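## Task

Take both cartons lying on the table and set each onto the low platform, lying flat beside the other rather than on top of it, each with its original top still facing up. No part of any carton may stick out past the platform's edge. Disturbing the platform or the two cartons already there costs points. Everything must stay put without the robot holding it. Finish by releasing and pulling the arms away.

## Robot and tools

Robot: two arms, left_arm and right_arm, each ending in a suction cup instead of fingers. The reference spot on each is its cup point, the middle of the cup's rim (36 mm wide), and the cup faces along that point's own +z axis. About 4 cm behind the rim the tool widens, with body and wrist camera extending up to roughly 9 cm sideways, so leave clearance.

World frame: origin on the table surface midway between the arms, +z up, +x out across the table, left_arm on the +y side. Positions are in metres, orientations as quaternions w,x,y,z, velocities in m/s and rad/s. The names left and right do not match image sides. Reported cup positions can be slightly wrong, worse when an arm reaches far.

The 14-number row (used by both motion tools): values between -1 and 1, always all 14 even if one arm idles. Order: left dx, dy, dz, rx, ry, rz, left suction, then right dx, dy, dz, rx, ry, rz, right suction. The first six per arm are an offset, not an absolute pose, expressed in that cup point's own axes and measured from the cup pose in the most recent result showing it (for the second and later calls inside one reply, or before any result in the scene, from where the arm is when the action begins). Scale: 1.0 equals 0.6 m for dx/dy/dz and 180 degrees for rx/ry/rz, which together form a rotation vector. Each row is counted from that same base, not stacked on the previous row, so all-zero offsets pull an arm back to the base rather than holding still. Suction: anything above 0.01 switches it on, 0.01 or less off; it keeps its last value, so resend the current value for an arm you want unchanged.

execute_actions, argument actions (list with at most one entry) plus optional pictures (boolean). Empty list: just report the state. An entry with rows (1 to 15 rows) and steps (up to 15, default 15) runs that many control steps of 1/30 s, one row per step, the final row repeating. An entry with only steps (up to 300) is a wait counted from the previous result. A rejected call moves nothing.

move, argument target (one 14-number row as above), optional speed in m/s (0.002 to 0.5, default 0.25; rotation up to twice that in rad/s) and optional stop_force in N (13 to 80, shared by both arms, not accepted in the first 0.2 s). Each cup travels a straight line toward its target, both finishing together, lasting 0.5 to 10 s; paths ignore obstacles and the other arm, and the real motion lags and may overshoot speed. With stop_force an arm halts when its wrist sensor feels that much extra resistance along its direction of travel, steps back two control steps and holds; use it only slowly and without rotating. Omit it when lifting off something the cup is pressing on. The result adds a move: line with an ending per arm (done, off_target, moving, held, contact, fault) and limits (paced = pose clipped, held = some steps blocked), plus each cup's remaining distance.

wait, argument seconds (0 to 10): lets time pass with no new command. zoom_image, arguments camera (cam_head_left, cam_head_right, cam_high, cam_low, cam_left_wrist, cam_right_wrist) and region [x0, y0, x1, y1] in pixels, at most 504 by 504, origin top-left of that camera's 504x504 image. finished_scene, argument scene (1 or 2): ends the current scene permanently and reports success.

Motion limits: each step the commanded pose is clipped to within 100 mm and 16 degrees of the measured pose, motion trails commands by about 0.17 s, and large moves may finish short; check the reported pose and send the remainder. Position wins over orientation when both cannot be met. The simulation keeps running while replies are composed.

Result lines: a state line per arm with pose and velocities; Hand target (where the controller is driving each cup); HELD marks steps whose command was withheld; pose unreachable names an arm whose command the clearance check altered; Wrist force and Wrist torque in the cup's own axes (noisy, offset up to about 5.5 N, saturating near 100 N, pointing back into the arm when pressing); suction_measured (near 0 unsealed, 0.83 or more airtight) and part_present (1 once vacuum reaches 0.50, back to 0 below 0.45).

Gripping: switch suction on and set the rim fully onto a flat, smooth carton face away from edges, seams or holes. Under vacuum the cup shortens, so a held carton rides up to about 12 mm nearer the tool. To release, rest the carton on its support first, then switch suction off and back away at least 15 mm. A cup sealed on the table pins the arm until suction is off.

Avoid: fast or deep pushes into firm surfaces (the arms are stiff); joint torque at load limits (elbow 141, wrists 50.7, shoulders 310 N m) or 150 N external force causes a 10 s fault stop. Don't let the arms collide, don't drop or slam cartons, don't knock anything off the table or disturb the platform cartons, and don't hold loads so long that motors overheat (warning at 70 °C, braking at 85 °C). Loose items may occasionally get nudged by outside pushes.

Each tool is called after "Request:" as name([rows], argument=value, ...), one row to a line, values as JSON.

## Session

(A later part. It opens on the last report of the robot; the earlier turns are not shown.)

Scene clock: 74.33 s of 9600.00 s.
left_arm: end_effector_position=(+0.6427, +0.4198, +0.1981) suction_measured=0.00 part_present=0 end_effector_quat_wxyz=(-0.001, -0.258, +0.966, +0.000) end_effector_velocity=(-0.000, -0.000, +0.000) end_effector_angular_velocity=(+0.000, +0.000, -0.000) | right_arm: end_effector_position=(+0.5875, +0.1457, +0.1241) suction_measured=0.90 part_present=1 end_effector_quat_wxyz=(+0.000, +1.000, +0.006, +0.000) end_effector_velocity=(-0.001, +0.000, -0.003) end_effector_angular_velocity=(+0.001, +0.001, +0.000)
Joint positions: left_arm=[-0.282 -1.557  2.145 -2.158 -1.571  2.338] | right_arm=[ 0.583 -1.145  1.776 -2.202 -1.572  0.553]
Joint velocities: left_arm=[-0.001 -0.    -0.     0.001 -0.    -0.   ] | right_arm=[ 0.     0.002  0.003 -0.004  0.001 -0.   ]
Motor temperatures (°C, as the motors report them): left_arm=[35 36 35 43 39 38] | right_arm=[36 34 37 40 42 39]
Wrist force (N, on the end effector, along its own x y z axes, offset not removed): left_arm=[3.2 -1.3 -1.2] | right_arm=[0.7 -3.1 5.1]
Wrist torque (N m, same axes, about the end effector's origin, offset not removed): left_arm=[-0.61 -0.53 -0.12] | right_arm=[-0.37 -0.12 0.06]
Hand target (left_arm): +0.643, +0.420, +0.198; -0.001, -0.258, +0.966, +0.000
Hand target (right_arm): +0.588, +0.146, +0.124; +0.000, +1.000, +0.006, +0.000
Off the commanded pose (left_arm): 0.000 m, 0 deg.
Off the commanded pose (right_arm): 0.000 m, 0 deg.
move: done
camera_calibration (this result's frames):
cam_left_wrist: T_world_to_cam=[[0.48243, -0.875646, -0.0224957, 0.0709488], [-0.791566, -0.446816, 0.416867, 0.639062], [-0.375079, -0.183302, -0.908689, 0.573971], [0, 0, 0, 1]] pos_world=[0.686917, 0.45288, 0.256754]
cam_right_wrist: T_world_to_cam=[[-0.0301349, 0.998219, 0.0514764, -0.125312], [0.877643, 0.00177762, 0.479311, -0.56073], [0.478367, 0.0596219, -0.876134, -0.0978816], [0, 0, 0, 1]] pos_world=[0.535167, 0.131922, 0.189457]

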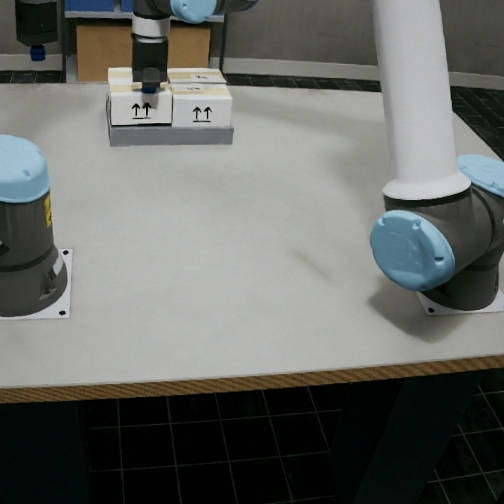

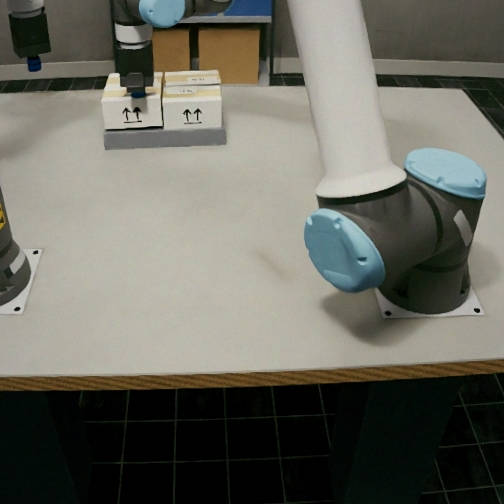

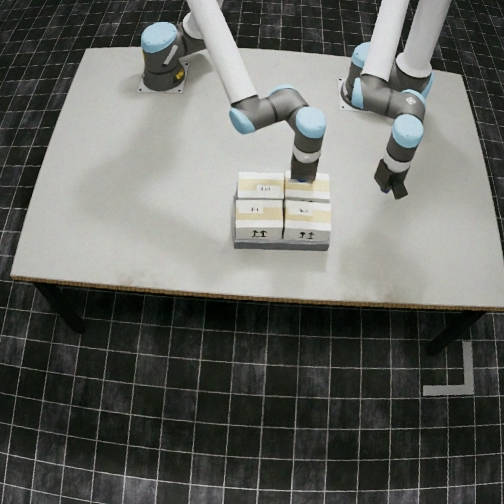

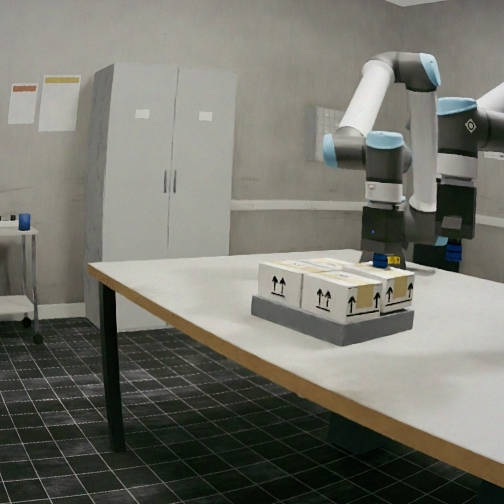

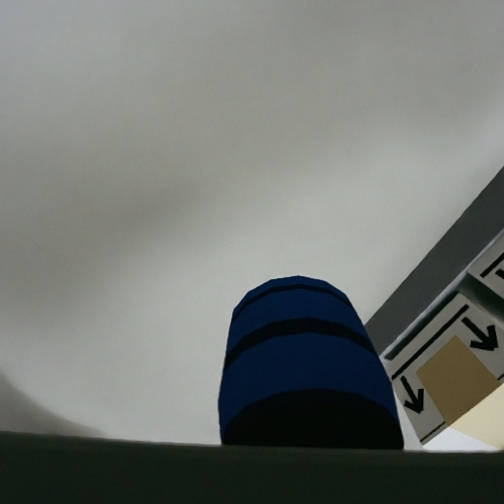

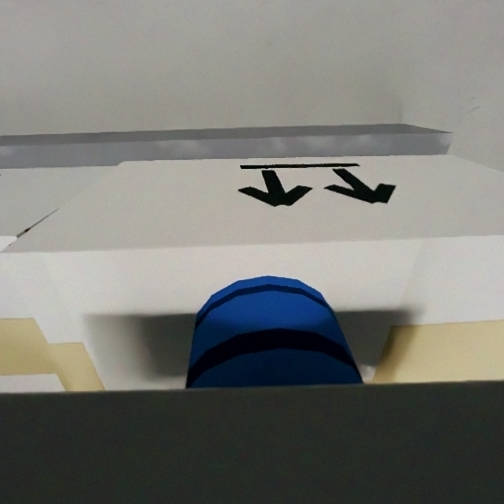

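Request:
move(target=[0,0,0,0,0,0,0,0.006,0.003,0.04,0,0,0,1], speed=0.01, stop_force=15)

Request:
execute_actions([
  {"rows":[[0,0,0,0,0,0,0,0,0,0,0,0,0,0]],"steps":10},
], pictures=false)

Request:
move(target=[0,0,0,0,0,0,0,0,0,-0.25,0,0,0,0])

Request:
zoom_image(camera="cam_head_left", region=[90, 30, 260, 160])

Scene clock: 80.10 s of 9600.00 s.
left_arm: end_effector_position=(+0.6427, +0.4198, +0.1981) suction_measured=0.00 part_present=0 end_effector_quat_wxyz=(-0.001, -0.258, +0.966, +0.000) end_effector_velocity=(-0.001, +0.000, -0.000) end_effector_angular_velocity=(+0.000, +0.002, -0.000) | right_arm: end_effector_position=(+0.5894, +0.1448, +0.1121) suction_measured=0.90 part_present=1 end_effector_quat_wxyz=(+0.000, +1.000, +0.006, +0.000) end_effector_velocity=(-0.001, -0.001, +0.001) end_effector_angular_velocity=(-0.004, +0.003, -0.000)
Joint positions: left_arm=[-0.282 -1.557  2.145 -2.158 -1.571  2.338] | right_arm=[ 0.581 -1.132  1.782 -2.221 -1.572  0.551]
Joint velocities: left_arm=[-0.    -0.    -0.     0.002 -0.     0.   ] | right_arm=[-0.    -0.002  0.     0.007 -0.002  0.   ]
Motor temperatures (°C, as the motors report them): left_arm=[35 36 35 43 39 38] | right_arm=[36 34 37 40 42 39]
Wrist force (N, on the end effector, along its own x y z axes, offset not removed): left_arm=[2.1 -2.9 2.3] | right_arm=[2.6 -6.1 -17.4]
Wrist torque (N m, same axes, about the end effector's origin, offset not removed): left_arm=[-0.70 -0.56 0.09] | right_arm=[0.12 0.22 0.04]
Hand target (left_arm): +0.643, +0.420, +0.198; -0.001, -0.258, +0.966, +0.000
Hand target (right_arm): +0.589, +0.145, +0.112; +0.000, +1.000, +0.006, +0.000
Off the commanded pose (left_arm): 0.000 m, 0 deg.
Off the commanded pose (right_arm): 0.012 m, 0 deg.
After step 90, 1.20 s passed at rest.
move: contact (right_arm)
camera_calibration (this result's frames):
cam_left_wrist: T_world_to_cam=[[0.48243, -0.875646, -0.0224958, 0.0709488], [-0.791566, -0.446816, 0.416867, 0.639062], [-0.375079, -0.183302, -0.908689, 0.573971], [0, 0, 0, 1]] pos_world=[0.686917, 0.45288, 0.256754]
cam_right_wrist: T_world_to_cam=[[-0.0301727, 0.998212, 0.0515897, -0.123723], [0.877552, 0.0017451, 0.479478, -0.556596], [0.478531, 0.0597398, -0.876036, -0.109337], [0, 0, 0, 1]] pos_world=[0.537031, 0.131005, 0.177475]

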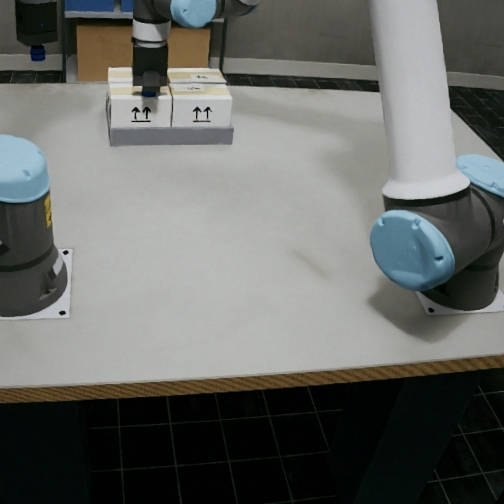

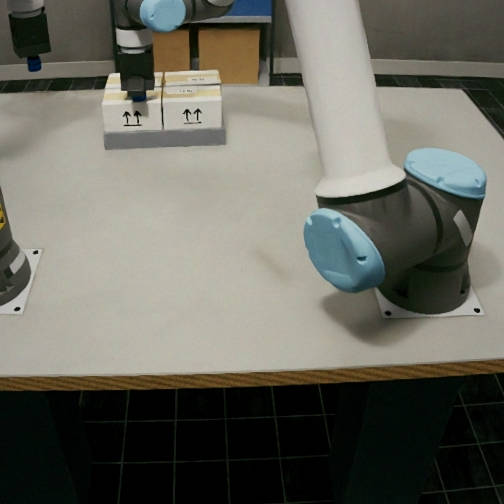

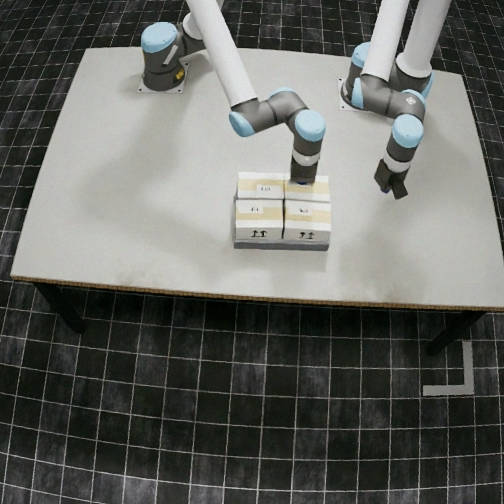

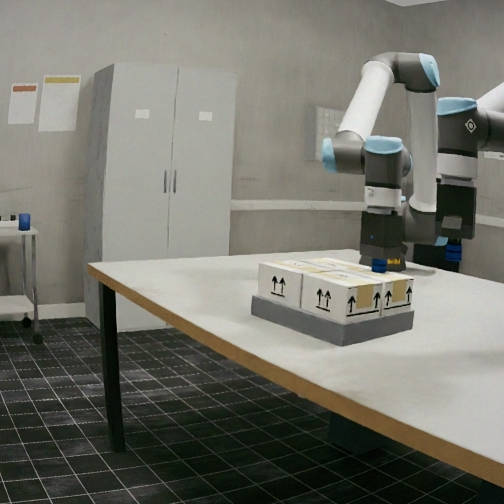

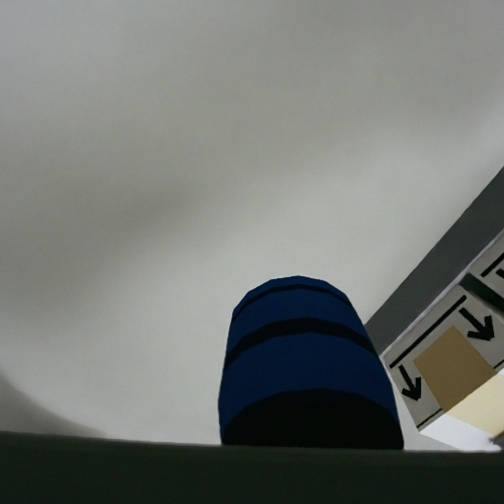

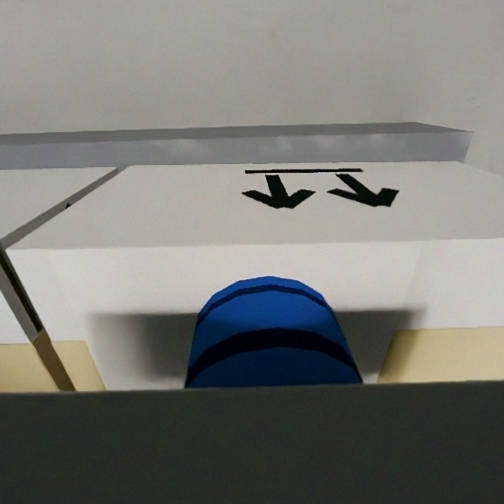

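Scene clock: 80.43 s of 9600.00 s.
left_arm: end_effector_position=(+0.6427, +0.4198, +0.1981) suction_measured=0.00 part_present=0 end_effector_quat_wxyz=(-0.001, -0.258, +0.966, +0.000) end_effector_velocity=(-0.001, +0.000, -0.000) end_effector_angular_velocity=(+0.001, +0.003, +0.000) | right_arm: end_effector_position=(+0.5894, +0.1448, +0.1121) suction_measured=0.00 part_present=0 end_effector_quat_wxyz=(+0.000, +1.000, +0.006, +0.000) end_effector_velocity=(+0.000, +0.001, +0.001) end_effector_angular_velocity=(+0.001, -0.001, +0.000)
Joint positions: left_arm=[-0.282 -1.557  2.145 -2.158 -1.571  2.338] | right_arm=[ 0.581 -1.132  1.782 -2.221 -1.572  0.551]
Joint velocities: left_arm=[ 0.    -0.    -0.     0.003 -0.     0.   ] | right_arm=[ 0.    -0.    -0.    -0.001  0.     0.   ]
Motor temperatures (°C, as the motors report them): left_arm=[35 36 35 43 39 38] | right_arm=[36 34 37 40 42 39]
Wrist force (N, on the end effector, along its own x y z axes, offset not removed): left_arm=[-0.3 -5.5 -5.3] | right_arm=[2.9 -3.6 -28.3]
Wrist torque (N m, same axes, about the end effector's origin, offset not removed): left_arm=[-1.16 -0.13 0.17] | right_arm=[-0.08 -0.29 0.09]
Hand target (left_arm): +0.643, +0.420, +0.198; -0.001, -0.258, +0.966, +0.000
Hand target (right_arm): +0.589, +0.145, +0.112; +0.000, +1.000, +0.006, +0.000
Off the commanded pose (left_arm): 0.000 m, 0 deg.
Off the commanded pose (right_arm): 0.000 m, 0 deg.
Steps of this call (steps 1 to 10: all 10 steps of this action). Readings (end_effector_position | what the end effector reports):
1: left_arm (+0.6427, +0.4198, +0.1981) | right_arm (+0.5894, +0.1448, +0.1121) | left_arm suction_measured=0.00 part_present=0 | right_arm suction_measured=0.41 part_present=0
2: left_arm (+0.6427, +0.4198, +0.1981) | right_arm (+0.5894, +0.1448, +0.1121) | left_arm suction_measured=0.00 part_present=0 | right_arm suction_measured=0.00 part_present=0
4: left_arm (+0.6427, +0.4198, +0.1981) | right_arm (+0.5894, +0.1448, +0.1121) | left_arm suction_measured=0.00 part_present=0 | right_arm suction_measured=0.00 part_present=0
8: left_arm (+0.6427, +0.4198, +0.1981) | right_arm (+0.5894, +0.1448, +0.1121) | left_arm suction_measured=0.00 part_present=0 | right_arm suction_measured=0.00 part_present=0
10: the state above

Scene clock: 81.83 s of 9600.00 s.
left_arm: end_effector_position=(+0.6427, +0.4198, +0.1981) suction_measured=0.00 part_present=0 end_effector_quat_wxyz=(-0.001, -0.258, +0.966, +0.000) end_effector_velocity=(+0.000, +0.001, +0.000) end_effector_angular_velocity=(-0.000, -0.001, +0.001) | right_arm: end_effector_position=(+0.5894, +0.1449, +0.2619) suction_measured=0.00 part_present=0 end_effector_quat_wxyz=(+0.000, +1.000, +0.006, +0.000) end_effector_velocity=(-0.000, -0.000, +0.001) end_effector_angular_velocity=(-0.001, +0.001, -0.000)
Joint positions: left_arm=[-0.282 -1.557  2.145 -2.158 -1.571  2.338] | right_arm=[ 0.581 -1.256  1.659 -1.974 -1.572  0.551]
Joint velocities: left_arm=[ 0.001 -0.    -0.    -0.001 -0.     0.   ] | right_arm=[-0.    -0.001 -0.001  0.004  0.    -0.   ]
Motor temperatures (°C, as the motors report them): left_arm=[35 36 35 43 39 38] | right_arm=[36 34 37 40 42 39]
Wrist force (N, on the end effector, along its own x y z axes, offset not removed): left_arm=[6.2 1.7 -7.2] | right_arm=[-3.3 -1.3 3.4]
Wrist torque (N m, same axes, about the end effector's origin, offset not removed): left_arm=[-0.03 -1.27 0.29] | right_arm=[-0.08 0.84 0.00]
Hand target (left_arm): +0.643, +0.420, +0.198; -0.001, -0.258, +0.966, +0.000
Hand target (right_arm): +0.589, +0.145, +0.262; +0.000, +1.000, +0.006, +0.000
Off the commanded pose (left_arm): 0.000 m, 0 deg.
Off the commanded pose (right_arm): 0.000 m, 0 deg.
move: done
camera_calibration (this result's frames):
cam_left_wrist: T_world_to_cam=[[0.48243, -0.875646, -0.0224956, 0.0709488], [-0.791566, -0.446816, 0.416867, 0.639062], [-0.375079, -0.183302, -0.908689, 0.573971], [0, 0, 0, 1]] pos_world=[0.686917, 0.45288, 0.256754]
cam_right_wrist: T_world_to_cam=[[-0.0301631, 0.99821, 0.0516375, -0.131568], [0.877558, 0.00171441, 0.479468, -0.628425], [0.478521, 0.0597772, -0.876039, 0.0218534], [0, 0, 0, 1]] pos_world=[0.537053, 0.131104, 0.327248]

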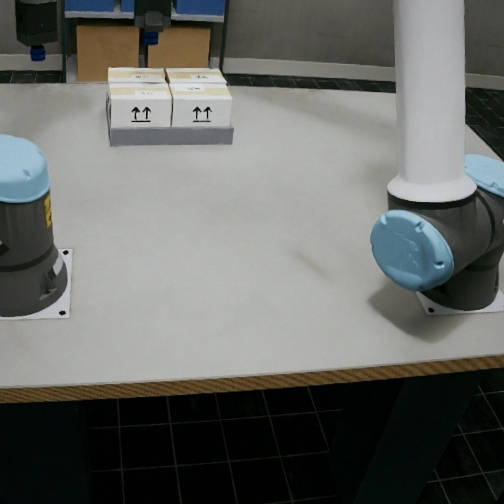

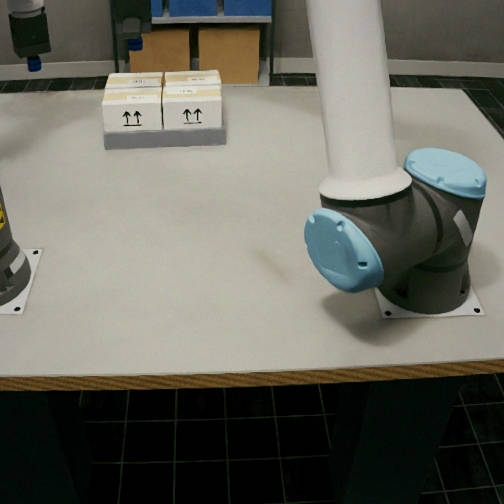

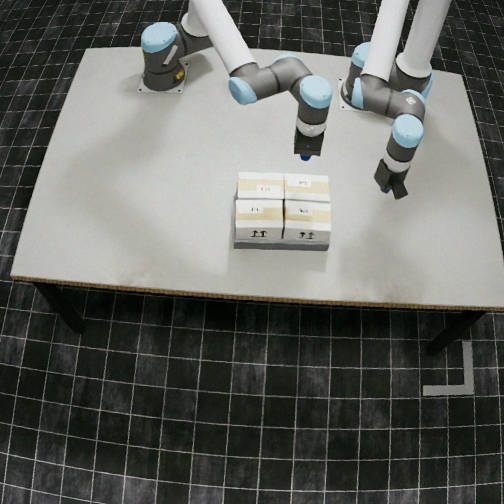

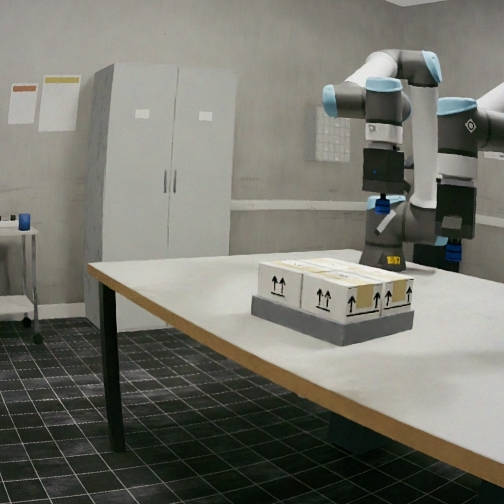

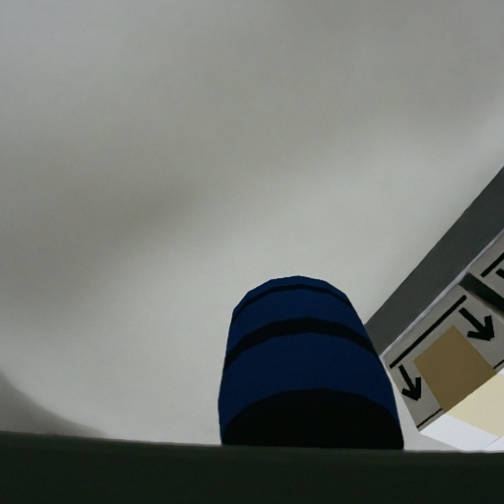

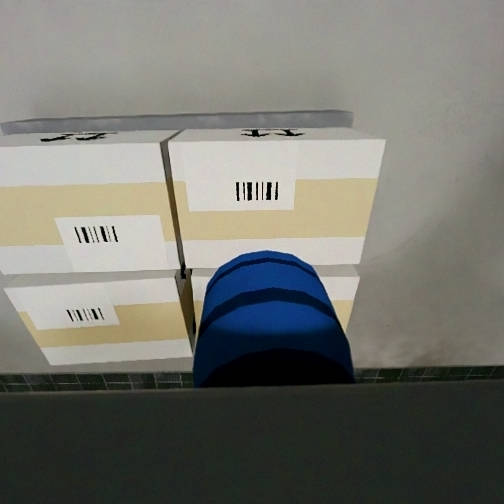

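Region (90, 30, 260, 160) of cam_head_left's 504x504 image, scaled by 2.965, with more detail than that image has; it fills the top 385 rows of this view, and the rest is white.

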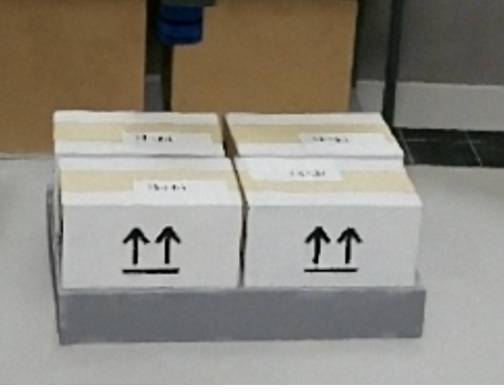

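Request:
finished_scene(scene=2)

The scene is finished: the task was done.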